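## Task

Take the foam cube off the desk and place it on the top surface of the low shelf, then release it and pull the robot away. The robot must not tip over or finish leaning, or the task fails. If the cube stays in place only because the robot is holding or supporting it, the task is not done.

## Robot and tools

ROBOT. A two-wheeled cart with a head camera on a pan/tilt neck and two SO101-style arms, left_arm and right_arm, each with a wrist camera and a two-jaw gripper (one fixed jaw, one swinging jaw). Cameras: head_camera, left_wrist_camera, right_wrist_camera. The cart footprint is 0.53 m wide and spans x = -0.35 to 0.07 m. Arm pan axes sit at x = -0.060, y = +0.155 (left) and -0.155 (right); the shoulder is 0.03 m outward from the pan axis and 0.89 m high. Link lengths: upper arm 0.116, forearm 0.135, hand 0.162 m. A fixed-jaw tip reaches roughly 0.44 m from its pan axis at most, and never below about 0.55 m above the floor. Loose objects may occasionally get nudged by something external.

FRAMES. Base frame: on the floor midway between the drive wheels, x forward, y left, z up, metres. The reported left_hand and right_hand are positions in this frame of each fixed-jaw tip; a held object sits next to that tip on the swinging-jaw side. Hand axes: z runs out along the fingers, y from swinging jaw toward fixed jaw. Odometry frame is the base frame as it was at scene start; base_odometry counts wheel rotation only, so slip looks like travel. Heading is positive leftward, -3.142 to 3.142.

execute_actions(actions, cameras). actions is a list holding one action or none (empty list = just report state and images). An action may contain "base", "joints", or both; all its motions start at once. base holds exactly one relative command: {"translate_m": d}, a straight drive of d metres from the current spot, forward positive, -1.4 to 1.4; or {"rotate_rad": d}, an in-place turn of d radians, counter-clockwise (left) positive, -3.2 to 3.2. No sideways motion. joints is a single dict for both arms and head, keyed by joint name, each value an absolute target angle in radians (not an offset). Names and ranges: head_pan_rad -3.2..3.2 (0 forward, + left); head_tilt_rad -0.76..1.45 (0 level, + down); for each of left_arm_ and right_arm_: shoulder_pan_rad -1.919..1.919, shoulder_lift_rad -1.745..1.745, elbow_flex_rad -1.69..1.58, wrist_flex_rad -1.658..1.658, wrist_roll_rad -2.743..2.841, gripper_rad 0..1.919. Done tolerances: ±0.02 for pan, head and roll, ±0.1 shoulder_lift, ±0.07 elbow, ±0.03 wrist_flex and gripper. Omitted joints keep pushing toward earlier targets. An unknown key or out-of-range number rejects the call with no motion. cameras: list of names or ["all"]; null/omitted gives all, [] gives none. The pictures line lists image order.

JOINT MEANINGS. Pan 0 points left_arm left and right_arm right; positive pan swings either arm clockwise viewed from above, so forward is +1.571 (left) and -1.571 (right). With lift, elbow and wrist_flex at 0 the upper arm stands up, leaning 0.24 rad outward, and forearm plus fingers are horizontal; positive values bend downward. Their sum is the finger angle below horizontal (1.571 = pointing down, which requires the forearm no more than 0.08 rad above level). wrist_roll -1.522: jaws close across the arm plane, fixed jaw on the left looking outward; 1.619: fixed jaw on the right; 0.049: closing within the plane, fixed jaw below (level fingers) or toward the pan axis (fingers down). The hand body bulges ~0.08 m above level fingers with fixed jaw left, below with it right, so keep the fixed jaw left when reaching over furniture. Jaw gap vs gripper angle: 0→0.003, 0.3→0.026, 0.6→0.049, 1→0.076, 1.919→0.106 m. Commanding below the contact angle squeezes, max grip about 0.2 rad below contact; going lower barely helps and may trip the jaw. A holding jaw shows off_target; done means empty or a light grip.

STOWING. Stowed left_arm: pan -1.75, lift 0.05, elbow 1.35, wrist_flex -1.55, roll -1.52; right_arm identical except pan 1.75. Stow in two steps away from loose items: wrist_flex and wrist_roll first, then the other three; doing it in one step can jam a hand on the cart. Leaving stow, do not move the wrists first. Turning in place with arms stowed needs a 0.44 m clear radius around the origin. Turning or reversing right beside a desk can hook the cart's rear and topple the robot.

RESULTS. base_status and joint_status report how each commanded motion ended: done (for the base, wheels turned the full amount even if slipping); off_target (resting away from target, maybe still pushing: load sag, obstruction, or a tripped motor); time_out (target dropped, holding position). contact_stop never occurs. "joint command not followed" plus a cause line means a self-collision check blocked that arm's targets (it ignores furniture, head, cart, held objects, moving jaw); the gripper still moves, and blocked joints show not_followed and may be retried with later actions. on_its_own lists uncommanded motion. A reported stop cancels the rest of that reply's motion calls. A Motor temperatures line gives per-arm values in joint_positions order; MOTOR HOT appears from 55 °C; at 70 °C an OVER-TEMPERATURE FAULT stops the arm and its joints show limit_stop_at_motor_heat, so resend targets after cooling.

SAG AND TRIPS. Loaded joints settle below target, more with reach or load; offset the next target upward by the observed sag. Hand positions can be off by a few cm. A joint stuck >0.30 rad from target for about 2 s trips, dropping torque to 20% (the robot holds its last command while you think, so treat such a joint as tripped). Reset: once it stops moving, command 0.2 rad from its reading on the side away from the offending target (or 0.04 rad beyond a range end; the end itself for a jaw). To stop a blocked joint straining, set its target to its reading. Payload: ~0.4 kg at full reach, ~0.7 kg within 0.28 m of the pan axis, ~1 kg with two hands close in.

wait(seconds): 0 to 10 s, no new command; returns state and images.
zoom_image(camera, region): magnifies part of that camera's latest full image; region [x0, y0, x1, y1] in pixels from top-left, at most 504x504. Images are 644x476.
read_manual(section): licence texts only, "licences".
finished_scene(scene): ends the current scene number permanently after the last command has been held; the result states success and gives the next task. Replying without any tool call ends everything.

AVOID. Pushing or pulling hard on furniture (a pull in front tips the robot most easily); arms colliding or pressing on each other, including hands; drops, slips, slams. Cameras: head_camera K fx=fy=593.747, cx 320.838, cy 236.852; wrist cameras are wider; calibration is approximate and wrist poses inherit joint errors.

Each tool is called by a JSON object that holds its "name" and its "arguments", one argument or row to a line.

## Session

{"name": "execute_actions", "arguments": {
  "actions": [
    {"joints":{"head_tilt_rad":0.6}}
  ],
  "cameras": ["head_camera"]
}}

Scene clock: 1.17 s.
Motor temperatures (°C, as the motors report them): left_arm=[30 30 30 35 29] | right_arm=[33 30 28 28 29]
base_odometry: x=+0.000 y=+0.000 heading=+0.000 (m, m, rad; odometry frame)
base_status: not commanded
joint_positions: head_pan_rad=-0.027 head_tilt_rad=+0.594 left_arm_shoulder_pan_rad=-1.751 left_arm_shoulder_lift_rad=+0.059 left_arm_elbow_flex_rad=+1.418 left_arm_wrist_flex_rad=-1.611 left_arm_wrist_roll_rad=-1.491 left_arm_gripper_rad=+1.920 right_arm_shoulder_pan_rad=+1.727 right_arm_shoulder_lift_rad=+0.057 right_arm_elbow_flex_rad=+1.408 right_arm_wrist_flex_rad=-1.504 right_arm_wrist_roll_rad=-1.517 right_arm_gripper_rad=+1.920
joint_status: all done
left_hand: x=-0.2966 y=+0.1039 z=+0.8919 quat_wxyz=(-0.056, -0.654, -0.070, +0.751) (m; base frame)
right_hand: x=-0.3028 y=-0.1245 z=+0.8771 quat_wxyz=(-0.058, +0.691, -0.053, -0.718) (m; base frame)
pictures: head_camera
camera_calibration (this result's frames):
head_camera: T_world_to_cam=[[-0.0495702, -0.998086, 0.036983, -0.0458187], [-0.550417, -0.00359902, -0.834882, 0.982922], [0.833417, -0.0617413, -0.549185, 0.660646], [0, 0, 0, 1]] pos_world=[-0.0118477, -0.00140424, 1.18514]
Images, in order (width x height): head_camera 644x476.

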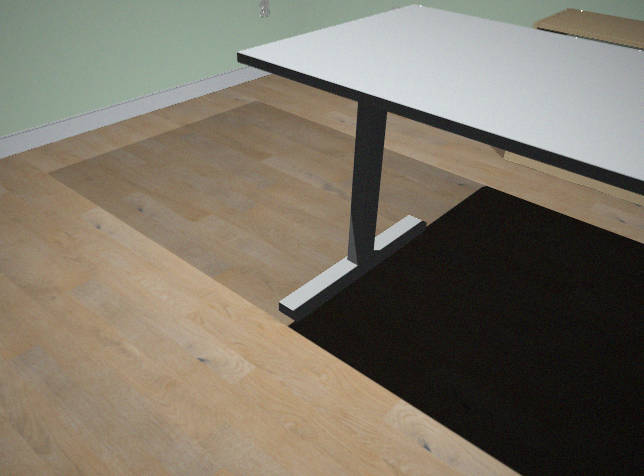

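{"name": "execute_actions", "arguments": {
  "actions": [
    {"joints":{"head_tilt_rad":0.35,"head_pan_rad":-0.6}}
  ],
  "cameras": ["head_camera"]
}}

Scene clock: 2.93 s.
Motor temperatures (°C, as the motors report them): left_arm=[30 30 30 35 29] | right_arm=[33 30 28 28 29]
base_odometry: x=+0.000 y=+0.000 heading=+0.000 (m, m, rad; odometry frame)
base_status: not commanded
joint_positions: head_pan_rad=-0.590 head_tilt_rad=+0.363 left_arm_shoulder_pan_rad=-1.751 left_arm_shoulder_lift_rad=+0.059 left_arm_elbow_flex_rad=+1.418 left_arm_wrist_flex_rad=-1.611 left_arm_wrist_roll_rad=-1.491 left_arm_gripper_rad=+1.920 right_arm_shoulder_pan_rad=+1.727 right_arm_shoulder_lift_rad=+0.057 right_arm_elbow_flex_rad=+1.408 right_arm_wrist_flex_rad=-1.504 right_arm_wrist_roll_rad=-1.517 right_arm_gripper_rad=+1.920
joint_status: all done
left_hand: x=-0.2966 y=+0.1039 z=+0.8919 quat_wxyz=(-0.056, -0.654, -0.070, +0.751) (m; base frame)
right_hand: x=-0.3028 y=-0.1245 z=+0.8771 quat_wxyz=(-0.058, +0.691, -0.053, -0.718) (m; base frame)
pictures: head_camera
camera_calibration (this result's frames):
head_camera: T_world_to_cam=[[-0.581443, -0.813006, 0.0307462, -0.0636382], [-0.296406, 0.176486, -0.938614, 1.11426], [0.757672, -0.554864, -0.343597, 0.420454], [0, 0, 0, 1]] pos_world=[-0.0252961, -0.0150945, 1.19228]
Images, in order (width x height): head_camera 644x476.

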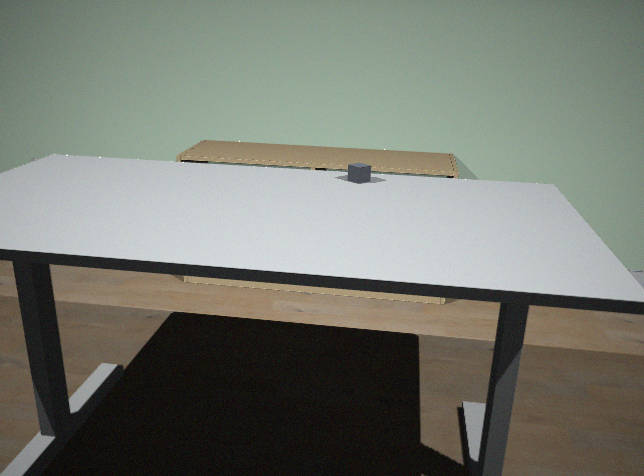

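{"name": "execute_actions", "arguments": {
  "actions": [
    {"base":{"rotate_rad":-0.85},"joints":{"head_tilt_rad":0.35,"head_pan_rad":0}}
  ],
  "cameras": ["head_camera"]
}}

{"name": "execute_actions", "arguments": {
  "actions": [
    {"joints":{"head_pan_rad":-0.6}}
  ],
  "cameras": ["head_camera"]
}}

Scene clock: 9.03 s.
Motor temperatures (°C, as the motors report them): left_arm=[30 30 30 35 29] | right_arm=[33 30 28 28 29]
base_odometry: x=-0.001 y=+0.000 heading=-0.849 (m, m, rad; odometry frame)
base_status: done
joint_positions: head_pan_rad=-0.010 head_tilt_rad=+0.363 left_arm_shoulder_pan_rad=-1.751 left_arm_shoulder_lift_rad=+0.059 left_arm_elbow_flex_rad=+1.418 left_arm_wrist_flex_rad=-1.611 left_arm_wrist_roll_rad=-1.491 left_arm_gripper_rad=+1.920 right_arm_shoulder_pan_rad=+1.727 right_arm_shoulder_lift_rad=+0.057 right_arm_elbow_flex_rad=+1.408 right_arm_wrist_flex_rad=-1.504 right_arm_wrist_roll_rad=-1.517 right_arm_gripper_rad=+1.920
joint_status: all done
left_hand: x=-0.2966 y=+0.1039 z=+0.8919 quat_wxyz=(-0.056, -0.654, -0.070, +0.751) (m; base frame)
right_hand: x=-0.3028 y=-0.1245 z=+0.8771 quat_wxyz=(-0.058, +0.691, -0.053, -0.718) (m; base frame)
pictures: head_camera
camera_calibration (this result's frames):
head_camera: T_world_to_cam=[[-0.0407856, -0.998695, 0.0307456, -0.0382266], [-0.344634, -0.0148217, -0.93862, 1.112], [0.937851, -0.0488782, -0.343579, 0.428902], [0, 0, 0, 1]] pos_world=[-0.0205741, -0.000731063, 1.19228]
Images, in order (width x height): head_camera 644x476.

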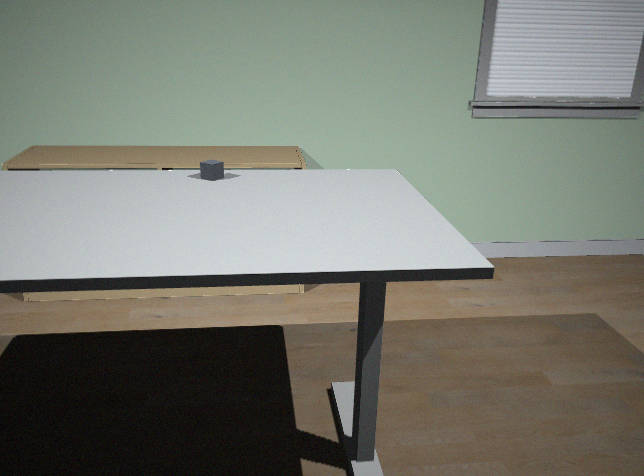

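Scene clock: 10.23 s.
Motor temperatures (°C, as the motors report them): left_arm=[30 30 30 35 29] | right_arm=[33 30 28 28 29]
base_odometry: x=-0.001 y=+0.000 heading=-0.849 (m, m, rad; odometry frame)
base_status: not commanded
joint_positions: head_pan_rad=-0.590 head_tilt_rad=+0.363 left_arm_shoulder_pan_rad=-1.751 left_arm_shoulder_lift_rad=+0.059 left_arm_elbow_flex_rad=+1.418 left_arm_wrist_flex_rad=-1.611 left_arm_wrist_roll_rad=-1.491 left_arm_gripper_rad=+1.920 right_arm_shoulder_pan_rad=+1.727 right_arm_shoulder_lift_rad=+0.057 right_arm_elbow_flex_rad=+1.408 right_arm_wrist_flex_rad=-1.504 right_arm_wrist_roll_rad=-1.517 right_arm_gripper_rad=+1.920
joint_status: all done
left_hand: x=-0.2966 y=+0.1039 z=+0.8919 quat_wxyz=(-0.056, -0.654, -0.070, +0.751) (m; base frame)
right_hand: x=-0.3028 y=-0.1245 z=+0.8771 quat_wxyz=(-0.058, +0.691, -0.053, -0.718) (m; base frame)
pictures: head_camera
camera_calibration (this result's frames):
head_camera: T_world_to_cam=[[-0.581443, -0.813006, 0.0307456, -0.0636375], [-0.296392, 0.176477, -0.93862, 1.11426], [0.757678, -0.554867, -0.343579, 0.420434], [0, 0, 0, 1]] pos_world=[-0.0252967, -0.0150941, 1.19228]
Images, in order (width x height): head_camera 644x476.

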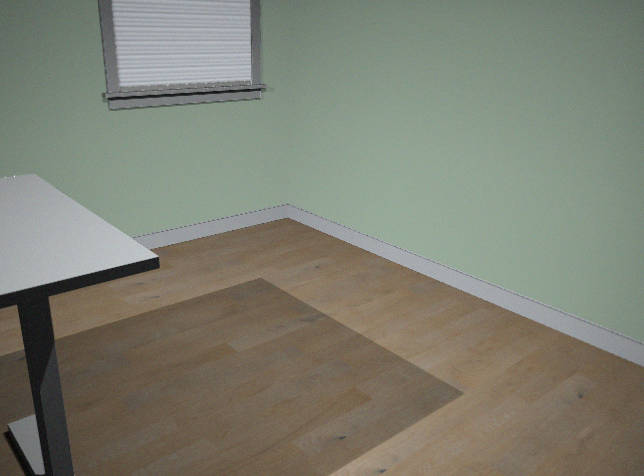

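{"name": "execute_actions", "arguments": {
  "actions": [
    {"base":{"rotate_rad":-1.57},"joints":{"head_pan_rad":0}}
  ],
  "cameras": []
}}

{"name": "execute_actions", "arguments": {
  "actions": [
    {"base":{"translate_m":0.75}}
  ],
  "cameras": []
}}

{"name": "execute_actions", "arguments": {
  "actions": [
    {"base":{"rotate_rad":1.57}}
  ],
  "cameras": []
}}

{"name": "execute_actions", "arguments": {
  "actions": [
    {"base":{"translate_m":1.4}}
  ],
  "cameras": []
}}

{"name": "execute_actions", "arguments": {
  "actions": [
    {"base":{"translate_m":0.5},"joints":{"head_pan_rad":1.2,"head_tilt_rad":0.6}}
  ],
  "cameras": ["head_camera"]
}}

Scene clock: 15.23 s.
Motor temperatures (°C, as the motors report them): left_arm=[30 30 30 35 29] | right_arm=[33 30 28 28 29]
base_odometry: x=-0.001 y=+0.000 heading=-2.418 (m, m, rad; odometry frame)
base_status: done
joint_positions: head_pan_rad=-0.010 head_tilt_rad=+0.363 left_arm_shoulder_pan_rad=-1.751 left_arm_shoulder_lift_rad=+0.059 left_arm_elbow_flex_rad=+1.418 left_arm_wrist_flex_rad=-1.611 left_arm_wrist_roll_rad=-1.491 left_arm_gripper_rad=+1.920 right_arm_shoulder_pan_rad=+1.727 right_arm_shoulder_lift_rad=+0.057 right_arm_elbow_flex_rad=+1.408 right_arm_wrist_flex_rad=-1.504 right_arm_wrist_roll_rad=-1.517 right_arm_gripper_rad=+1.920
joint_status: all done
left_hand: x=-0.2966 y=+0.1039 z=+0.8919 quat_wxyz=(-0.056, -0.654, -0.070, +0.751) (m; base frame)
right_hand: x=-0.3028 y=-0.1245 z=+0.8771 quat_wxyz=(-0.058, +0.691, -0.053, -0.718) (m; base frame)
pictures: none
No camera images: the call's "cameras" was empty. Leave "cameras" out to get every camera's image.

Scene clock: 19.90 s.
Motor temperatures (°C, as the motors report them): left_arm=[30 30 30 35 29] | right_arm=[33 30 28 28 29]
base_odometry: x=-0.564 y=-0.495 heading=-2.418 (m, m, rad; odometry frame)
base_status: done
joint_positions: head_pan_rad=-0.010 head_tilt_rad=+0.363 left_arm_shoulder_pan_rad=-1.751 left_arm_shoulder_lift_rad=+0.059 left_arm_elbow_flex_rad=+1.418 left_arm_wrist_flex_rad=-1.611 left_arm_wrist_roll_rad=-1.491 left_arm_gripper_rad=+1.920 right_arm_shoulder_pan_rad=+1.727 right_arm_shoulder_lift_rad=+0.057 right_arm_elbow_flex_rad=+1.408 right_arm_wrist_flex_rad=-1.504 right_arm_wrist_roll_rad=-1.517 right_arm_gripper_rad=+1.920
joint_status: not commanded
left_hand: x=-0.2966 y=+0.1039 z=+0.8919 quat_wxyz=(-0.056, -0.654, -0.070, +0.751) (m; base frame)
right_hand: x=-0.3028 y=-0.1245 z=+0.8771 quat_wxyz=(-0.058, +0.691, -0.053, -0.718) (m; base frame)
pictures: none
No camera images: the call's "cameras" was empty. Leave "cameras" out to get every camera's image.

Scene clock: 22.57 s.
Motor temperatures (°C, as the motors report them): left_arm=[30 30 30 35 29] | right_arm=[33 30 28 28 29]
base_odometry: x=-0.564 y=-0.495 heading=-0.849 (m, m, rad; odometry frame)
base_status: done
joint_positions: head_pan_rad=-0.010 head_tilt_rad=+0.363 left_arm_shoulder_pan_rad=-1.751 left_arm_shoulder_lift_rad=+0.059 left_arm_elbow_flex_rad=+1.418 left_arm_wrist_flex_rad=-1.611 left_arm_wrist_roll_rad=-1.491 left_arm_gripper_rad=+1.920 right_arm_shoulder_pan_rad=+1.727 right_arm_shoulder_lift_rad=+0.057 right_arm_elbow_flex_rad=+1.408 right_arm_wrist_flex_rad=-1.504 right_arm_wrist_roll_rad=-1.517 right_arm_gripper_rad=+1.920
joint_status: not commanded
left_hand: x=-0.2966 y=+0.1039 z=+0.8919 quat_wxyz=(-0.056, -0.654, -0.070, +0.751) (m; base frame)
right_hand: x=-0.3028 y=-0.1245 z=+0.8771 quat_wxyz=(-0.058, +0.691, -0.053, -0.718) (m; base frame)
pictures: none
No camera images: the call's "cameras" was empty. Leave "cameras" out to get every camera's image.

Scene clock: 30.40 s.
Motor temperatures (°C, as the motors report them): left_arm=[30 30 30 35 29] | right_arm=[33 30 28 28 29]
base_odometry: x=+0.362 y=-1.545 heading=-0.849 (m, m, rad; odometry frame)
base_status: done
joint_positions: head_pan_rad=-0.010 head_tilt_rad=+0.363 left_arm_shoulder_pan_rad=-1.751 left_arm_shoulder_lift_rad=+0.059 left_arm_elbow_flex_rad=+1.418 left_arm_wrist_flex_rad=-1.611 left_arm_wrist_roll_rad=-1.491 left_arm_gripper_rad=+1.920 right_arm_shoulder_pan_rad=+1.727 right_arm_shoulder_lift_rad=+0.057 right_arm_elbow_flex_rad=+1.408 right_arm_wrist_flex_rad=-1.504 right_arm_wrist_roll_rad=-1.517 right_arm_gripper_rad=+1.920
joint_status: not commanded
left_hand: x=-0.2966 y=+0.1039 z=+0.8919 quat_wxyz=(-0.056, -0.654, -0.070, +0.751) (m; base frame)
right_hand: x=-0.3028 y=-0.1245 z=+0.8771 quat_wxyz=(-0.058, +0.691, -0.053, -0.718) (m; base frame)
pictures: none
No camera images: the call's "cameras" was empty. Leave "cameras" out to get every camera's image.

Scene clock: 33.67 s.
Motor temperatures (°C, as the motors report them): left_arm=[30 30 30 35 29] | right_arm=[33 30 28 28 29]
base_odometry: x=+0.693 y=-1.921 heading=-0.850 (m, m, rad; odometry frame)
base_status: done
joint_positions: head_pan_rad=+1.190 head_tilt_rad=+0.594 left_arm_shoulder_pan_rad=-1.751 left_arm_shoulder_lift_rad=+0.059 left_arm_elbow_flex_rad=+1.418 left_arm_wrist_flex_rad=-1.611 left_arm_wrist_roll_rad=-1.491 left_arm_gripper_rad=+1.920 right_arm_shoulder_pan_rad=+1.727 right_arm_shoulder_lift_rad=+0.057 right_arm_elbow_flex_rad=+1.408 right_arm_wrist_flex_rad=-1.504 right_arm_wrist_roll_rad=-1.517 right_arm_gripper_rad=+1.920
joint_status: all done
left_hand: x=-0.2966 y=+0.1039 z=+0.8919 quat_wxyz=(-0.056, -0.654, -0.070, +0.751) (m; base frame)
right_hand: x=-0.3028 y=-0.1245 z=+0.8771 quat_wxyz=(-0.058, +0.691, -0.053, -0.718) (m; base frame)
pictures: head_camera
camera_calibration (this result's frames):
head_camera: T_world_to_cam=[[0.918995, -0.392531, 0.036985, -0.000298446], [-0.187482, -0.517594, -0.834834, 0.999924], [0.346841, 0.760274, -0.549259, 0.637862], [0, 0, 0, 1]] pos_world=[-0.0334944, 0.0324879, 1.18513]
Images, in order (width x height): head_camera 644x476.

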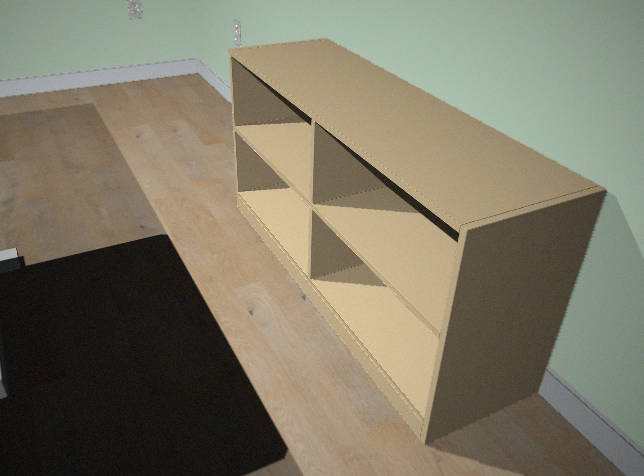

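{"name": "execute_actions", "arguments": {
  "actions": [
    {"base":{"translate_m":0.12}}
  ],
  "cameras": []
}}

{"name": "execute_actions", "arguments": {
  "actions": [
    {"base":{"rotate_rad":1.57},"joints":{"head_pan_rad":0.3}}
  ],
  "cameras": ["head_camera"]
}}

Scene clock: 36.57 s.
Motor temperatures (°C, as the motors report them): left_arm=[30 30 30 35 29] | right_arm=[33 30 28 28 29]
base_odometry: x=+0.772 y=-2.011 heading=-0.850 (m, m, rad; odometry frame)
base_status: done
joint_positions: head_pan_rad=+1.190 head_tilt_rad=+0.594 left_arm_shoulder_pan_rad=-1.751 left_arm_shoulder_lift_rad=+0.059 left_arm_elbow_flex_rad=+1.418 left_arm_wrist_flex_rad=-1.611 left_arm_wrist_roll_rad=-1.491 left_arm_gripper_rad=+1.920 right_arm_shoulder_pan_rad=+1.727 right_arm_shoulder_lift_rad=+0.057 right_arm_elbow_flex_rad=+1.408 right_arm_wrist_flex_rad=-1.504 right_arm_wrist_roll_rad=-1.517 right_arm_gripper_rad=+1.920
joint_status: not commanded
left_hand: x=-0.2966 y=+0.1039 z=+0.8919 quat_wxyz=(-0.056, -0.654, -0.070, +0.751) (m; base frame)
right_hand: x=-0.3028 y=-0.1245 z=+0.8771 quat_wxyz=(-0.058, +0.691, -0.053, -0.718) (m; base frame)
pictures: none
No camera images: the call's "cameras" was empty. Leave "cameras" out to get every camera's image.

Scene clock: 39.23 s.
Motor temperatures (°C, as the motors report them): left_arm=[30 30 30 35 29] | right_arm=[33 30 28 28 29]
base_odometry: x=+0.771 y=-2.011 heading=+0.718 (m, m, rad; odometry frame)
base_status: done
joint_positions: head_pan_rad=+0.310 head_tilt_rad=+0.594 left_arm_shoulder_pan_rad=-1.751 left_arm_shoulder_lift_rad=+0.059 left_arm_elbow_flex_rad=+1.418 left_arm_wrist_flex_rad=-1.611 left_arm_wrist_roll_rad=-1.491 left_arm_gripper_rad=+1.920 right_arm_shoulder_pan_rad=+1.727 right_arm_shoulder_lift_rad=+0.057 right_arm_elbow_flex_rad=+1.408 right_arm_wrist_flex_rad=-1.504 right_arm_wrist_roll_rad=-1.517 right_arm_gripper_rad=+1.920
joint_status: all done
left_hand: x=-0.2966 y=+0.1039 z=+0.8919 quat_wxyz=(-0.056, -0.654, -0.070, +0.751) (m; base frame)
right_hand: x=-0.3028 y=-0.1245 z=+0.8771 quat_wxyz=(-0.058, +0.691, -0.053, -0.718) (m; base frame)
pictures: head_camera
camera_calibration (this result's frames):
head_camera: T_world_to_cam=[[0.282874, -0.958444, 0.0369858, -0.0301971], [-0.518438, -0.185226, -0.834814, 0.984347], [0.806973, 0.216972, -0.549289, 0.659523], [0, 0, 0, 1]] pos_world=[-0.0133527, 0.0102863, 1.18513]
Images, in order (width x height): head_camera 644x476.

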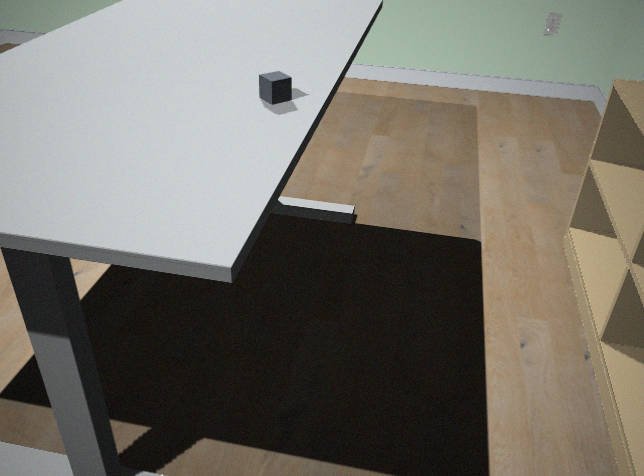

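{"name": "execute_actions", "arguments": {
  "actions": [
    {"base":{"rotate_rad":-0.35}}
  ],
  "cameras": []
}}

{"name": "execute_actions", "arguments": {
  "actions": [
    {"base":{"translate_m":0.3}}
  ],
  "cameras": []
}}

{"name": "execute_actions", "arguments": {
  "actions": [
    {"base":{"rotate_rad":0.35}}
  ],
  "cameras": []
}}

{"name": "execute_actions", "arguments": {
  "actions": [
    {"base":{"translate_m":0.5},"joints":{"head_pan_rad":0.7,"head_tilt_rad":0.8}}
  ],
  "cameras": ["head_camera"]
}}

Scene clock: 43.23 s.
Motor temperatures (°C, as the motors report them): left_arm=[30 30 30 35 29] | right_arm=[33 30 28 28 29]
base_odometry: x=+0.772 y=-2.011 heading=+0.373 (m, m, rad; odometry frame)
base_status: done
joint_positions: head_pan_rad=+0.310 head_tilt_rad=+0.594 left_arm_shoulder_pan_rad=-1.751 left_arm_shoulder_lift_rad=+0.059 left_arm_elbow_flex_rad=+1.418 left_arm_wrist_flex_rad=-1.611 left_arm_wrist_roll_rad=-1.491 left_arm_gripper_rad=+1.920 right_arm_shoulder_pan_rad=+1.727 right_arm_shoulder_lift_rad=+0.057 right_arm_elbow_flex_rad=+1.408 right_arm_wrist_flex_rad=-1.504 right_arm_wrist_roll_rad=-1.517 right_arm_gripper_rad=+1.920
joint_status: not commanded
left_hand: x=-0.2966 y=+0.1039 z=+0.8919 quat_wxyz=(-0.056, -0.654, -0.070, +0.751) (m; base frame)
right_hand: x=-0.3028 y=-0.1245 z=+0.8771 quat_wxyz=(-0.058, +0.691, -0.053, -0.718) (m; base frame)
pictures: none
No camera images: the call's "cameras" was empty. Leave "cameras" out to get every camera's image.

Scene clock: 45.50 s.
Motor temperatures (°C, as the motors report them): left_arm=[30 30 30 35 29] | right_arm=[33 30 28 28 29]
base_odometry: x=+1.051 y=-1.901 heading=+0.373 (m, m, rad; odometry frame)
base_status: done
joint_positions: head_pan_rad=+0.310 head_tilt_rad=+0.594 left_arm_shoulder_pan_rad=-1.751 left_arm_shoulder_lift_rad=+0.059 left_arm_elbow_flex_rad=+1.418 left_arm_wrist_flex_rad=-1.611 left_arm_wrist_roll_rad=-1.491 left_arm_gripper_rad=+1.920 right_arm_shoulder_pan_rad=+1.727 right_arm_shoulder_lift_rad=+0.057 right_arm_elbow_flex_rad=+1.408 right_arm_wrist_flex_rad=-1.504 right_arm_wrist_roll_rad=-1.517 right_arm_gripper_rad=+1.920
joint_status: not commanded
left_hand: x=-0.2966 y=+0.1039 z=+0.8919 quat_wxyz=(-0.056, -0.654, -0.070, +0.751) (m; base frame)
right_hand: x=-0.3028 y=-0.1245 z=+0.8771 quat_wxyz=(-0.058, +0.691, -0.053, -0.718) (m; base frame)
pictures: none
No camera images: the call's "cameras" was empty. Leave "cameras" out to get every camera's image.

Scene clock: 46.63 s.
Motor temperatures (°C, as the motors report them): left_arm=[30 30 30 35 29] | right_arm=[33 30 28 28 29]
base_odometry: x=+1.051 y=-1.902 heading=+0.722 (m, m, rad; odometry frame)
base_status: done
joint_positions: head_pan_rad=+0.310 head_tilt_rad=+0.594 left_arm_shoulder_pan_rad=-1.751 left_arm_shoulder_lift_rad=+0.059 left_arm_elbow_flex_rad=+1.418 left_arm_wrist_flex_rad=-1.611 left_arm_wrist_roll_rad=-1.491 left_arm_gripper_rad=+1.920 right_arm_shoulder_pan_rad=+1.727 right_arm_shoulder_lift_rad=+0.057 right_arm_elbow_flex_rad=+1.408 right_arm_wrist_flex_rad=-1.504 right_arm_wrist_roll_rad=-1.517 right_arm_gripper_rad=+1.920
joint_status: not commanded
left_hand: x=-0.2966 y=+0.1039 z=+0.8919 quat_wxyz=(-0.056, -0.654, -0.070, +0.751) (m; base frame)
right_hand: x=-0.3028 y=-0.1245 z=+0.8771 quat_wxyz=(-0.058, +0.691, -0.053, -0.718) (m; base frame)
pictures: none
No camera images: the call's "cameras" was empty. Leave "cameras" out to get every camera's image.

Scene clock: 49.97 s.
Motor temperatures (°C, as the motors report them): left_arm=[30 30 30 35 29] | right_arm=[33 30 28 28 29]
base_odometry: x=+1.425 y=-1.570 heading=+0.723 (m, m, rad; odometry frame)
base_status: done
joint_positions: head_pan_rad=+0.690 head_tilt_rad=+0.795 left_arm_shoulder_pan_rad=-1.751 left_arm_shoulder_lift_rad=+0.059 left_arm_elbow_flex_rad=+1.418 left_arm_wrist_flex_rad=-1.611 left_arm_wrist_roll_rad=-1.491 left_arm_gripper_rad=+1.920 right_arm_shoulder_pan_rad=+1.727 right_arm_shoulder_lift_rad=+0.057 right_arm_elbow_flex_rad=+1.408 right_arm_wrist_flex_rad=-1.504 right_arm_wrist_roll_rad=-1.517 right_arm_gripper_rad=+1.920
joint_status: all done
left_hand: x=-0.2966 y=+0.1039 z=+0.8919 quat_wxyz=(-0.056, -0.654, -0.070, +0.751) (m; base frame)
right_hand: x=-0.3028 y=-0.1245 z=+0.8771 quat_wxyz=(-0.058, +0.691, -0.053, -0.718) (m; base frame)
pictures: head_camera
camera_calibration (this result's frames):
head_camera: T_world_to_cam=[[0.624326, -0.780096, 0.0408197, -0.0185616], [-0.532486, -0.463229, -0.708433, 0.838222], [0.571555, 0.420558, -0.704596, 0.827217], [0, 0, 0, 1]] pos_world=[-0.0148699, 0.0259164, 1.17744]
Images, in order (width x height): head_camera 644x476.

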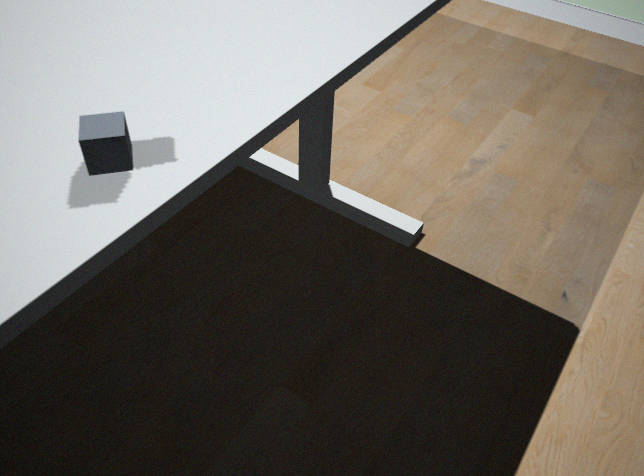

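{"name": "execute_actions", "arguments": {
  "actions": [
    {"base":{"translate_m":0.3},"joints":{"left_arm_shoulder_pan_rad":0,"left_arm_shoulder_lift_rad":0.6,"left_arm_elbow_flex_rad":-0.5,"head_pan_rad":1.2}}
  ],
  "cameras": []
}}

{"name": "execute_actions", "arguments": {
  "actions": [
    {"joints":{"left_arm_wrist_flex_rad":0.4,"left_arm_wrist_roll_rad":-1.52,"left_arm_gripper_rad":1.3,"left_arm_shoulder_lift_rad":0.75,"left_arm_elbow_flex_rad":-0.66}}
  ]
}}

Scene clock: 55.60 s.
Motor temperatures (°C, as the motors report them): left_arm=[30 30 30 35 29] | right_arm=[33 30 28 28 29]
base_odometry: x=+1.650 y=-1.372 heading=+0.723 (m, m, rad; odometry frame)
base_status: done
joint_positions: head_pan_rad=+1.190 head_tilt_rad=+0.795 left_arm_shoulder_pan_rad=-0.004 left_arm_shoulder_lift_rad=+0.613 left_arm_elbow_flex_rad=-0.470 left_arm_wrist_flex_rad=-1.611 left_arm_wrist_roll_rad=-1.491 left_arm_gripper_rad=+1.920 right_arm_shoulder_pan_rad=+1.727 right_arm_shoulder_lift_rad=+0.057 right_arm_elbow_flex_rad=+1.408 right_arm_wrist_flex_rad=-1.504 right_arm_wrist_roll_rad=-1.517 right_arm_gripper_rad=+1.920
joint_status: all done
left_hand: x=-0.0689 y=+0.4241 z=+1.1156 quat_wxyz=(+0.716, -0.037, +0.035, +0.697) (m; base frame)
right_hand: x=-0.3028 y=-0.1245 z=+0.8771 quat_wxyz=(-0.058, +0.691, -0.053, -0.718) (m; base frame)
pictures: none
No camera images: the call's "cameras" was empty. Leave "cameras" out to get every camera's image.

Scene clock: 57.70 s.
Motor temperatures (°C, as the motors report them): left_arm=[30 30 30 35 29] | right_arm=[33 30 28 28 29]
base_odometry: x=+1.650 y=-1.372 heading=+0.723 (m, m, rad; odometry frame)
base_status: not commanded
joint_positions: head_pan_rad=+1.190 head_tilt_rad=+0.795 left_arm_shoulder_pan_rad=-0.004 left_arm_shoulder_lift_rad=+0.771 left_arm_elbow_flex_rad=-0.625 left_arm_wrist_flex_rad=+0.395 left_arm_wrist_roll_rad=-1.514 left_arm_gripper_rad=+1.310 right_arm_shoulder_pan_rad=+1.727 right_arm_shoulder_lift_rad=+0.057 right_arm_elbow_flex_rad=+1.408 right_arm_wrist_flex_rad=-1.504 right_arm_wrist_roll_rad=-1.517 right_arm_gripper_rad=+1.920
joint_status: all done
left_hand: x=-0.0694 y=+0.5556 z=+0.8580 quat_wxyz=(+0.349, -0.619, +0.612, +0.348) (m; base frame)
right_hand: x=-0.3028 y=-0.1245 z=+0.8771 quat_wxyz=(-0.058, +0.691, -0.053, -0.718) (m; base frame)
pictures: head_camera, left_wrist_camera, right_wrist_camera
camera_calibration (this result's frames):
head_camera: T_world_to_cam=[[0.921908, -0.385253, 0.0408197, -0.00457526], [-0.245197, -0.661816, -0.708433, 0.851725], [0.299941, 0.643101, -0.704596, 0.814451], [0, 0, 0, 1]] pos_world=[-0.0312293, 0.0381483, 1.17744]
left_wrist_camera: T_world_to_cam=[[0.99983, 0.00981836, -0.0155804, 0.0737122], [0.00151914, -0.887113, -0.46155, 0.912831], [-0.0183532, 0.461448, -0.886978, 0.57206], [0, 0, 0, 1]] pos_world=[-0.0645873, 0.545085, 0.92987]
Images, in order (width x height): head_camera 644x476, left_wrist_camera 644x476, right_wrist_camera 644x476.

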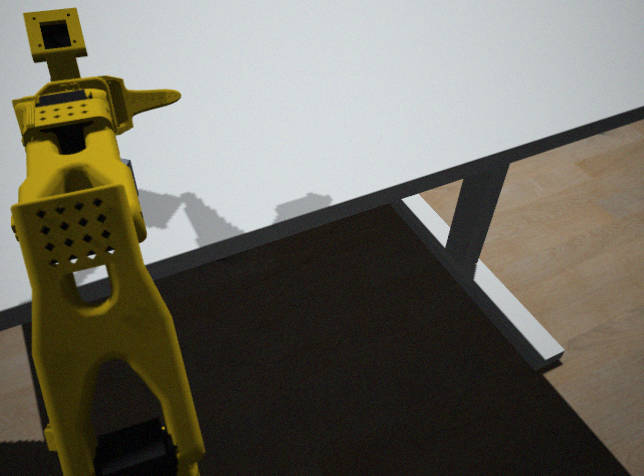

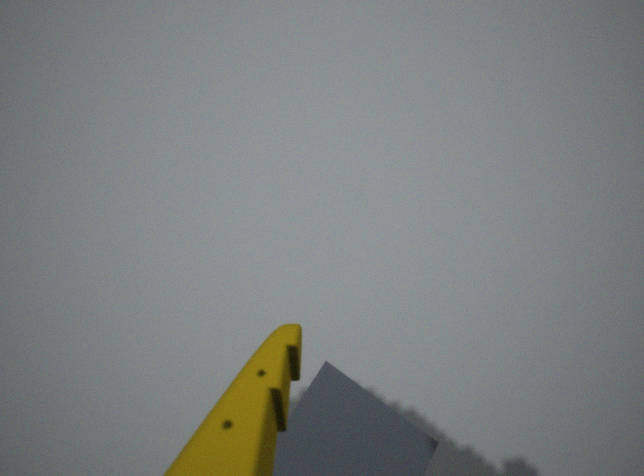

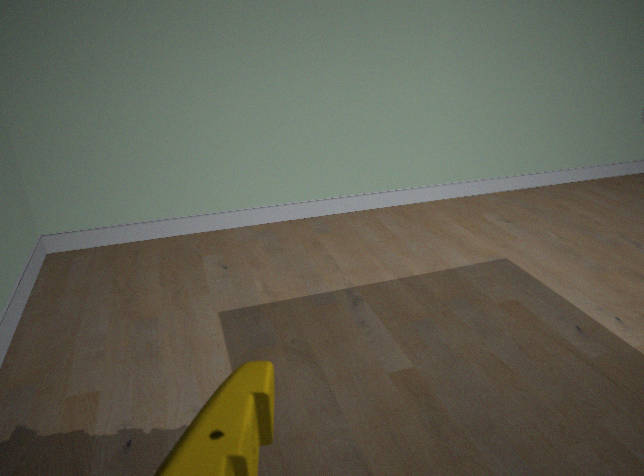

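{"name": "execute_actions", "arguments": {
  "actions": [
    {"joints":{"left_arm_shoulder_pan_rad":0.04,"left_arm_wrist_flex_rad":0.6,"left_arm_wrist_roll_rad":-0.95,"left_arm_shoulder_lift_rad":0.72,"left_arm_elbow_flex_rad":-0.5}}
  ],
  "cameras": ["head_camera","left_wrist_camera"]
}}

Scene clock: 61.47 s.
Motor temperatures (°C, as the motors report them): left_arm=[30 30 30 35 29] | right_arm=[33 30 28 28 29]
base_odometry: x=+1.650 y=-1.372 heading=+0.723 (m, m, rad; odometry frame)
base_status: not commanded
joint_positions: head_pan_rad=+1.190 head_tilt_rad=+0.795 left_arm_shoulder_pan_rad=+0.033 left_arm_shoulder_lift_rad=+0.745 left_arm_elbow_flex_rad=-0.509 left_arm_wrist_flex_rad=+0.578 left_arm_wrist_roll_rad=-0.957 left_arm_gripper_rad=+1.309 right_arm_shoulder_pan_rad=+1.727 right_arm_shoulder_lift_rad=+0.057 right_arm_elbow_flex_rad=+1.408 right_arm_wrist_flex_rad=-1.504 right_arm_wrist_roll_rad=-1.517 right_arm_gripper_rad=+1.920
joint_status: all done
left_hand: x=-0.0544 y=+0.5217 z=+0.8116 quat_wxyz=(+0.327, -0.807, +0.461, +0.173) (m; base frame)
right_hand: x=-0.3028 y=-0.1245 z=+0.8771 quat_wxyz=(-0.058, +0.691, -0.053, -0.718) (m; base frame)
pictures: head_camera, left_wrist_camera
camera_calibration (this result's frames):
head_camera: T_world_to_cam=[[0.921908, -0.385251, 0.0408198, -0.00457535], [-0.245198, -0.661821, -0.708428, 0.851719], [0.299938, 0.643097, -0.704601, 0.814457], [0, 0, 0, 1]] pos_world=[-0.0312293, 0.0381485, 1.17744]
left_wrist_camera: T_world_to_cam=[[0.866484, 0.358372, 0.347526, -0.425466], [0.41946, -0.900121, -0.117623, 0.611766], [0.270663, 0.247692, -0.930264, 0.709225], [0, 0, 0, 1]] pos_world=[-0.0799122, 0.527469, 0.879585]
Images, in order (width x height): head_camera 644x476, left_wrist_camera 644x476.

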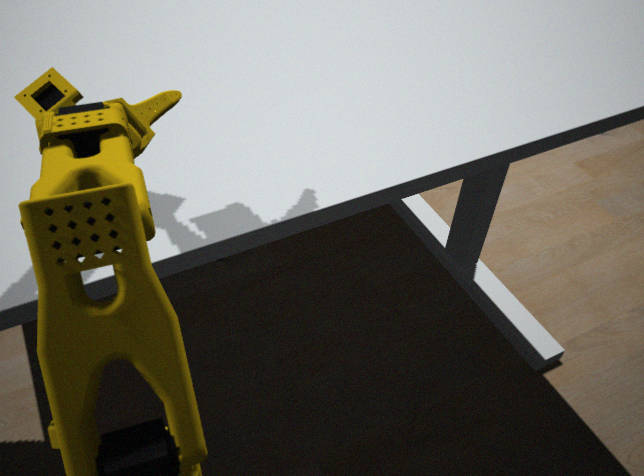

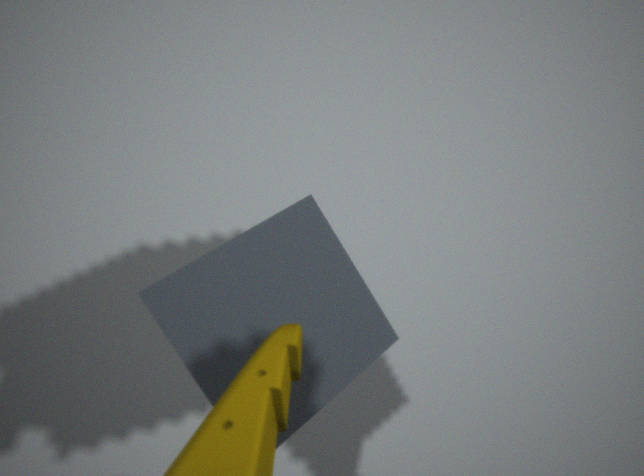

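{"name": "execute_actions", "arguments": {
  "actions": [
    {"joints":{"left_arm_shoulder_pan_rad":-0.07,"left_arm_wrist_roll_rad":-2.1}}
  ],
  "cameras": ["left_wrist_camera"]
}}

Scene clock: 64.87 s.
Motor temperatures (°C, as the motors report them): left_arm=[30 30 30 35 29] | right_arm=[33 30 28 28 29]
base_odometry: x=+1.650 y=-1.372 heading=+0.723 (m, m, rad; odometry frame)
base_status: not commanded
joint_positions: head_pan_rad=+1.190 head_tilt_rad=+0.795 left_arm_shoulder_pan_rad=-0.063 left_arm_shoulder_lift_rad=+0.740 left_arm_elbow_flex_rad=-0.496 left_arm_wrist_flex_rad=+0.591 left_arm_wrist_roll_rad=-2.094 left_arm_gripper_rad=+1.309 right_arm_shoulder_pan_rad=+1.727 right_arm_shoulder_lift_rad=+0.057 right_arm_elbow_flex_rad=+1.408 right_arm_wrist_flex_rad=-1.504 right_arm_wrist_roll_rad=-1.517 right_arm_gripper_rad=+1.920
joint_status: all done
left_hand: x=-0.0897 y=+0.5238 z=+0.8145 quat_wxyz=(+0.162, -0.472, +0.805, +0.321) (m; base frame)
right_hand: x=-0.3028 y=-0.1245 z=+0.8771 quat_wxyz=(-0.058, +0.691, -0.053, -0.718) (m; base frame)
pictures: left_wrist_camera
camera_calibration (this result's frames):
left_wrist_camera: T_world_to_cam=[[0.854322, -0.35138, -0.382971, 0.568969], [-0.413021, -0.90628, -0.0898351, 0.53466], [-0.315512, 0.234923, -0.919382, 0.666166], [0, 0, 0, 1]] pos_world=[-0.0550726, 0.527978, 0.878391]
Images, in order (width x height): left_wrist_camera 644x476.

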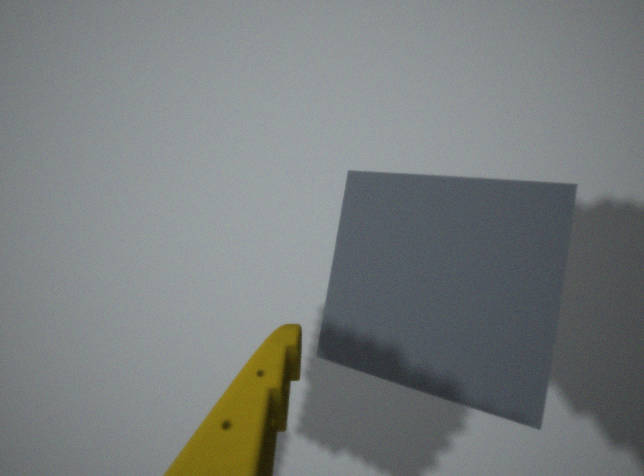

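{"name": "execute_actions", "arguments": {
  "actions": [
    {"joints":{"left_arm_shoulder_lift_rad":0.92,"left_arm_elbow_flex_rad":-0.64,"left_arm_wrist_flex_rad":0.6}}
  ],
  "cameras": ["left_wrist_camera"]
}}

Scene clock: 68.30 s.
Motor temperatures (°C, as the motors report them): left_arm=[30 30 30 35 29] | right_arm=[33 30 28 28 29]
base_odometry: x=+1.650 y=-1.372 heading=+0.723 (m, m, rad; odometry frame)
base_status: not commanded
joint_positions: head_pan_rad=+1.190 head_tilt_rad=+0.795 left_arm_shoulder_pan_rad=-0.063 left_arm_shoulder_lift_rad=+0.938 left_arm_elbow_flex_rad=-0.605 left_arm_wrist_flex_rad=+0.593 left_arm_wrist_roll_rad=-2.094 left_arm_gripper_rad=+1.309 right_arm_shoulder_pan_rad=+1.727 right_arm_shoulder_lift_rad=+0.057 right_arm_elbow_flex_rad=+1.408 right_arm_wrist_flex_rad=-1.504 right_arm_wrist_roll_rad=-1.517 right_arm_gripper_rad=+1.920
joint_status: all done
left_hand: x=-0.0895 y=+0.5206 z=+0.7731 quat_wxyz=(+0.143, -0.480, +0.818, +0.283) (m; base frame)
right_hand: x=-0.3028 y=-0.1245 z=+0.8771 quat_wxyz=(-0.058, +0.691, -0.053, -0.718) (m; base frame)
pictures: left_wrist_camera
camera_calibration (this result's frames):
left_wrist_camera: T_world_to_cam=[[0.856383, -0.384275, -0.344878, 0.539685], [-0.412738, -0.910794, -0.0100516, 0.468842], [-0.31025, 0.150952, -0.938594, 0.687941], [0, 0, 0, 1]] pos_world=[-0.0552344, 0.53056, 0.836535]
Images, in order (width x height): left_wrist_camera 644x476.

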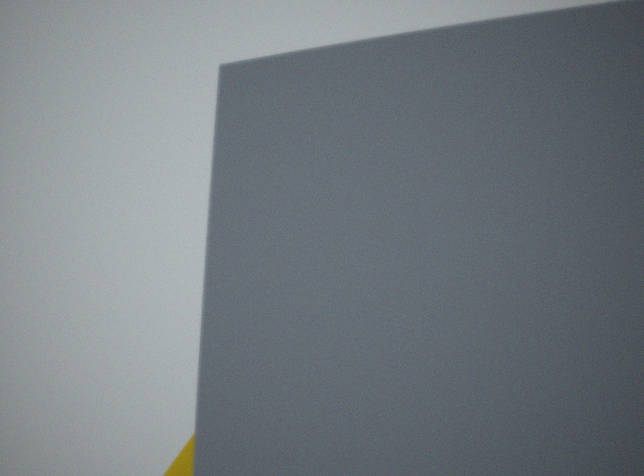

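Jaw is beside it. Close.

{"name": "execute_actions", "arguments": {
  "actions": [
    {"joints":{"left_arm_gripper_rad":0.5}}
  ],
  "cameras": []
}}

{"name": "execute_actions", "arguments": {
  "actions": [
    {"joints":{"left_arm_shoulder_lift_rad":0.5,"head_tilt_rad":0.6}}
  ],
  "cameras": ["head_camera"]
}}

Scene clock: 70.40 s.
Motor temperatures (°C, as the motors report them): left_arm=[30 30 30 35 29] | right_arm=[33 30 28 28 29]
base_odometry: x=+1.650 y=-1.372 heading=+0.723 (m, m, rad; odometry frame)
base_status: not commanded
joint_positions: head_pan_rad=+1.190 head_tilt_rad=+0.795 left_arm_shoulder_pan_rad=-0.063 left_arm_shoulder_lift_rad=+0.926 left_arm_elbow_flex_rad=-0.636 left_arm_wrist_flex_rad=+0.593 left_arm_wrist_roll_rad=-2.094 left_arm_gripper_rad=+0.600 right_arm_shoulder_pan_rad=+1.727 right_arm_shoulder_lift_rad=+0.057 right_arm_elbow_flex_rad=+1.408 right_arm_wrist_flex_rad=-1.504 right_arm_wrist_roll_rad=-1.517 right_arm_gripper_rad=+1.920
joint_status: left_arm_gripper_rad off_target (ended at +0.600, target +0.500)
left_hand: x=-0.0899 y=+0.5269 z=+0.7844 quat_wxyz=(+0.152, -0.477, +0.812, +0.301) (m; base frame)
right_hand: x=-0.3028 y=-0.1245 z=+0.8771 quat_wxyz=(-0.058, +0.691, -0.053, -0.718) (m; base frame)
pictures: none
No camera images: the call's "cameras" was empty. Leave "cameras" out to get every camera's image.

Scene clock: 71.43 s.
Motor temperatures (°C, as the motors report them): left_arm=[30 30 30 35 29] | right_arm=[33 30 28 28 29]
base_odometry: x=+1.650 y=-1.372 heading=+0.723 (m, m, rad; odometry frame)
base_status: not commanded
joint_positions: head_pan_rad=+1.190 head_tilt_rad=+0.614 left_arm_shoulder_pan_rad=-0.064 left_arm_shoulder_lift_rad=+0.564 left_arm_elbow_flex_rad=-0.630 left_arm_wrist_flex_rad=+0.596 left_arm_wrist_roll_rad=-2.094 left_arm_gripper_rad=+0.585 right_arm_shoulder_pan_rad=+1.727 right_arm_shoulder_lift_rad=+0.057 right_arm_elbow_flex_rad=+1.408 right_arm_wrist_flex_rad=-1.504 right_arm_wrist_roll_rad=-1.517 right_arm_gripper_rad=+1.920
joint_status: all done
left_hand: x=-0.0915 y=+0.5428 z=+0.9107 quat_wxyz=(+0.224, -0.440, +0.748, +0.444) (m; base frame)
right_hand: x=-0.3028 y=-0.1245 z=+0.8771 quat_wxyz=(-0.058, +0.691, -0.053, -0.718) (m; base frame)
pictures: head_camera
camera_calibration (this result's frames):
head_camera: T_world_to_cam=[[0.919275, -0.391832, 0.0374365, -0.000804935], [-0.193635, -0.53298, -0.823673, 0.98679], [0.342695, 0.749933, -0.565828, 0.656738], [0, 0, 0, 1]] pos_world=[-0.0332439, 0.0331147, 1.18442]
Images, in order (width x height): head_camera 644x476.

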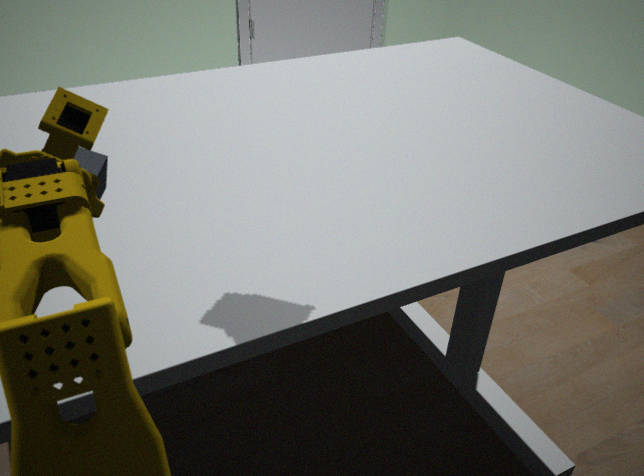

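{"name": "execute_actions", "arguments": {
  "actions": [
    {"base":{"translate_m":-0.8},"joints":{"left_arm_gripper_rad":0.45}}
  ],
  "cameras": []
}}

{"name": "execute_actions", "arguments": {
  "actions": [
    {"base":{"rotate_rad":-0.8},"joints":{"left_arm_shoulder_pan_rad":1.7,"head_pan_rad":0,"head_tilt_rad":0.7}}
  ],
  "cameras": ["head_camera"]
}}

Scene clock: 79.20 s.
Motor temperatures (°C, as the motors report them): left_arm=[30 30 30 35 29] | right_arm=[33 30 28 28 29]
base_odometry: x=+1.050 y=-1.901 heading=+0.722 (m, m, rad; odometry frame)
base_status: done
joint_positions: head_pan_rad=+1.190 head_tilt_rad=+0.614 left_arm_shoulder_pan_rad=-0.066 left_arm_shoulder_lift_rad=+0.564 left_arm_elbow_flex_rad=-0.630 left_arm_wrist_flex_rad=+0.596 left_arm_wrist_roll_rad=-2.094 left_arm_gripper_rad=+0.576 right_arm_shoulder_pan_rad=+1.727 right_arm_shoulder_lift_rad=+0.057 right_arm_elbow_flex_rad=+1.408 right_arm_wrist_flex_rad=-1.504 right_arm_wrist_roll_rad=-1.517 right_arm_gripper_rad=+1.920
joint_status: left_arm_gripper_rad off_target (ended at +0.576, target +0.450)
left_hand: x=-0.0921 y=+0.5428 z=+0.9107 quat_wxyz=(+0.224, -0.440, +0.748, +0.444) (m; base frame)
right_hand: x=-0.3028 y=-0.1245 z=+0.8771 quat_wxyz=(-0.058, +0.691, -0.053, -0.718) (m; base frame)
pictures: none
No camera images: the call's "cameras" was empty. Leave "cameras" out to get every camera's image.

Scene clock: 81.20 s.
Motor temperatures (°C, as the motors report them): left_arm=[30 30 30 35 29] | right_arm=[33 30 28 28 29]
base_odometry: x=+1.050 y=-1.901 heading=-0.077 (m, m, rad; odometry frame)
base_status: done
joint_positions: head_pan_rad=+0.010 head_tilt_rad=+0.694 left_arm_shoulder_pan_rad=+1.692 left_arm_shoulder_lift_rad=+0.564 left_arm_elbow_flex_rad=-0.630 left_arm_wrist_flex_rad=+0.596 left_arm_wrist_roll_rad=-2.094 left_arm_gripper_rad=+0.576 right_arm_shoulder_pan_rad=+1.727 right_arm_shoulder_lift_rad=+0.057 right_arm_elbow_flex_rad=+1.408 right_arm_wrist_flex_rad=-1.504 right_arm_wrist_roll_rad=-1.517 right_arm_gripper_rad=+1.920
joint_status: all done
left_hand: x=+0.3270 y=+0.1144 z=+0.9107 quat_wxyz=(+0.485, +0.295, +0.816, +0.111) (m; base frame)
right_hand: x=-0.3028 y=-0.1245 z=+0.8771 quat_wxyz=(-0.058, +0.691, -0.053, -0.718) (m; base frame)
pictures: head_camera
camera_calibration (this result's frames):
head_camera: T_world_to_cam=[[-0.00918792, -0.999193, 0.0390983, -0.0463554], [-0.630804, -0.0245468, -0.775554, 0.910857], [0.775888, -0.0317891, -0.630069, 0.75104], [0, 0, 0, 1]] pos_world=[-0.00857652, -0.0000844793, 1.18144]
Images, in order (width x height): head_camera 644x476.

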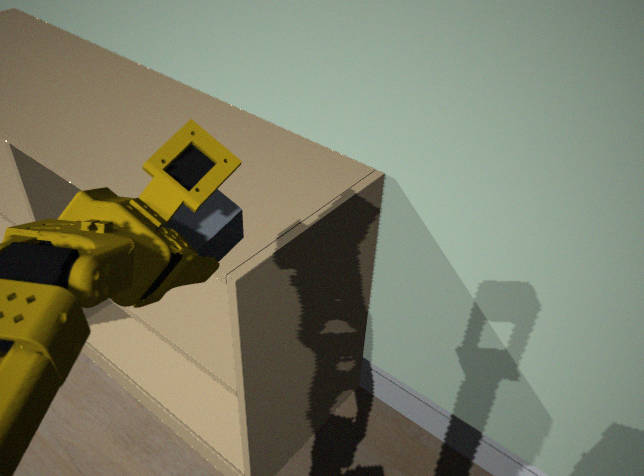

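{"name": "execute_actions", "arguments": {
  "actions": [
    {"base":{"translate_m":0.5},"joints":{"left_arm_shoulder_pan_rad":1.57}}
  ],
  "cameras": []
}}

{"name": "execute_actions", "arguments": {
  "actions": [
    {"joints":{"left_arm_shoulder_lift_rad":1.35,"left_arm_elbow_flex_rad":-0.71,"left_arm_wrist_flex_rad":0.35,"head_tilt_rad":1.0}}
  ],
  "cameras": ["head_camera"]
}}

Scene clock: 87.07 s.
Motor temperatures (°C, as the motors report them): left_arm=[30 30 30 35 29] | right_arm=[33 30 28 28 29]
base_odometry: x=+1.549 y=-1.941 heading=-0.078 (m, m, rad; odometry frame)
base_status: done
joint_positions: head_pan_rad=+0.010 head_tilt_rad=+0.694 left_arm_shoulder_pan_rad=+1.577 left_arm_shoulder_lift_rad=+0.564 left_arm_elbow_flex_rad=-0.630 left_arm_wrist_flex_rad=+0.596 left_arm_wrist_roll_rad=-2.094 left_arm_gripper_rad=+0.576 right_arm_shoulder_pan_rad=+1.727 right_arm_shoulder_lift_rad=+0.057 right_arm_elbow_flex_rad=+1.408 right_arm_wrist_flex_rad=-1.504 right_arm_wrist_roll_rad=-1.517 right_arm_gripper_rad=+1.920
joint_status: all done
left_hand: x=+0.3291 y=+0.1591 z=+0.9107 quat_wxyz=(+0.478, +0.247, +0.832, +0.139) (m; base frame)
right_hand: x=-0.3028 y=-0.1245 z=+0.8771 quat_wxyz=(-0.058, +0.691, -0.053, -0.718) (m; base frame)
pictures: none
No camera images: the call's "cameras" was empty. Leave "cameras" out to get every camera's image.

Scene clock: 88.43 s.
Motor temperatures (°C, as the motors report them): left_arm=[30 30 30 35 29] | right_arm=[33 30 28 28 29]
base_odometry: x=+1.549 y=-1.941 heading=-0.078 (m, m, rad; odometry frame)
base_status: not commanded
joint_positions: head_pan_rad=+0.010 head_tilt_rad=+0.995 left_arm_shoulder_pan_rad=+1.577 left_arm_shoulder_lift_rad=+1.370 left_arm_elbow_flex_rad=-0.679 left_arm_wrist_flex_rad=+0.367 left_arm_wrist_roll_rad=-2.094 left_arm_gripper_rad=+0.576 right_arm_shoulder_pan_rad=+1.727 right_arm_shoulder_lift_rad=+0.057 right_arm_elbow_flex_rad=+1.408 right_arm_wrist_flex_rad=-1.504 right_arm_wrist_roll_rad=-1.517 right_arm_gripper_rad=+1.920
joint_status: all done
left_hand: x=+0.2757 y=+0.1594 z=+0.6690 quat_wxyz=(+0.243, +0.276, +0.927, +0.071) (m; base frame)
right_hand: x=-0.3028 y=-0.1245 z=+0.8771 quat_wxyz=(-0.058, +0.691, -0.053, -0.718) (m; base frame)
pictures: head_camera
camera_calibration (this result's frames):
head_camera: T_world_to_cam=[[0.00324787, -0.999069, 0.0430141, -0.0502781], [-0.83215, -0.0265536, -0.553915, 0.646287], [0.554541, -0.0339952, -0.831462, 0.972439], [0, 0, 0, 1]] pos_world=[-0.00128649, -0.0000118221, 1.1687]
Images, in order (width x height): head_camera 644x476.

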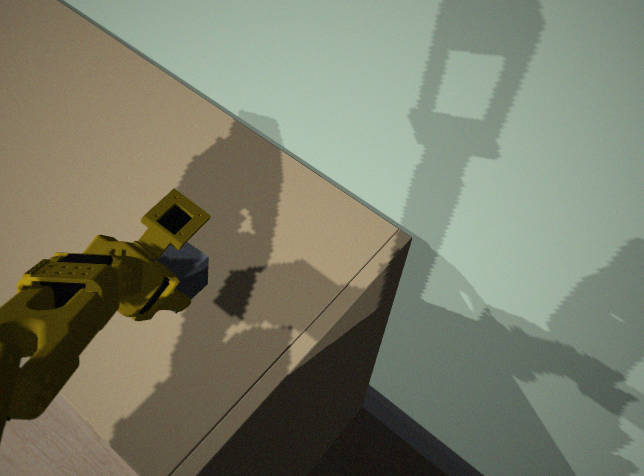

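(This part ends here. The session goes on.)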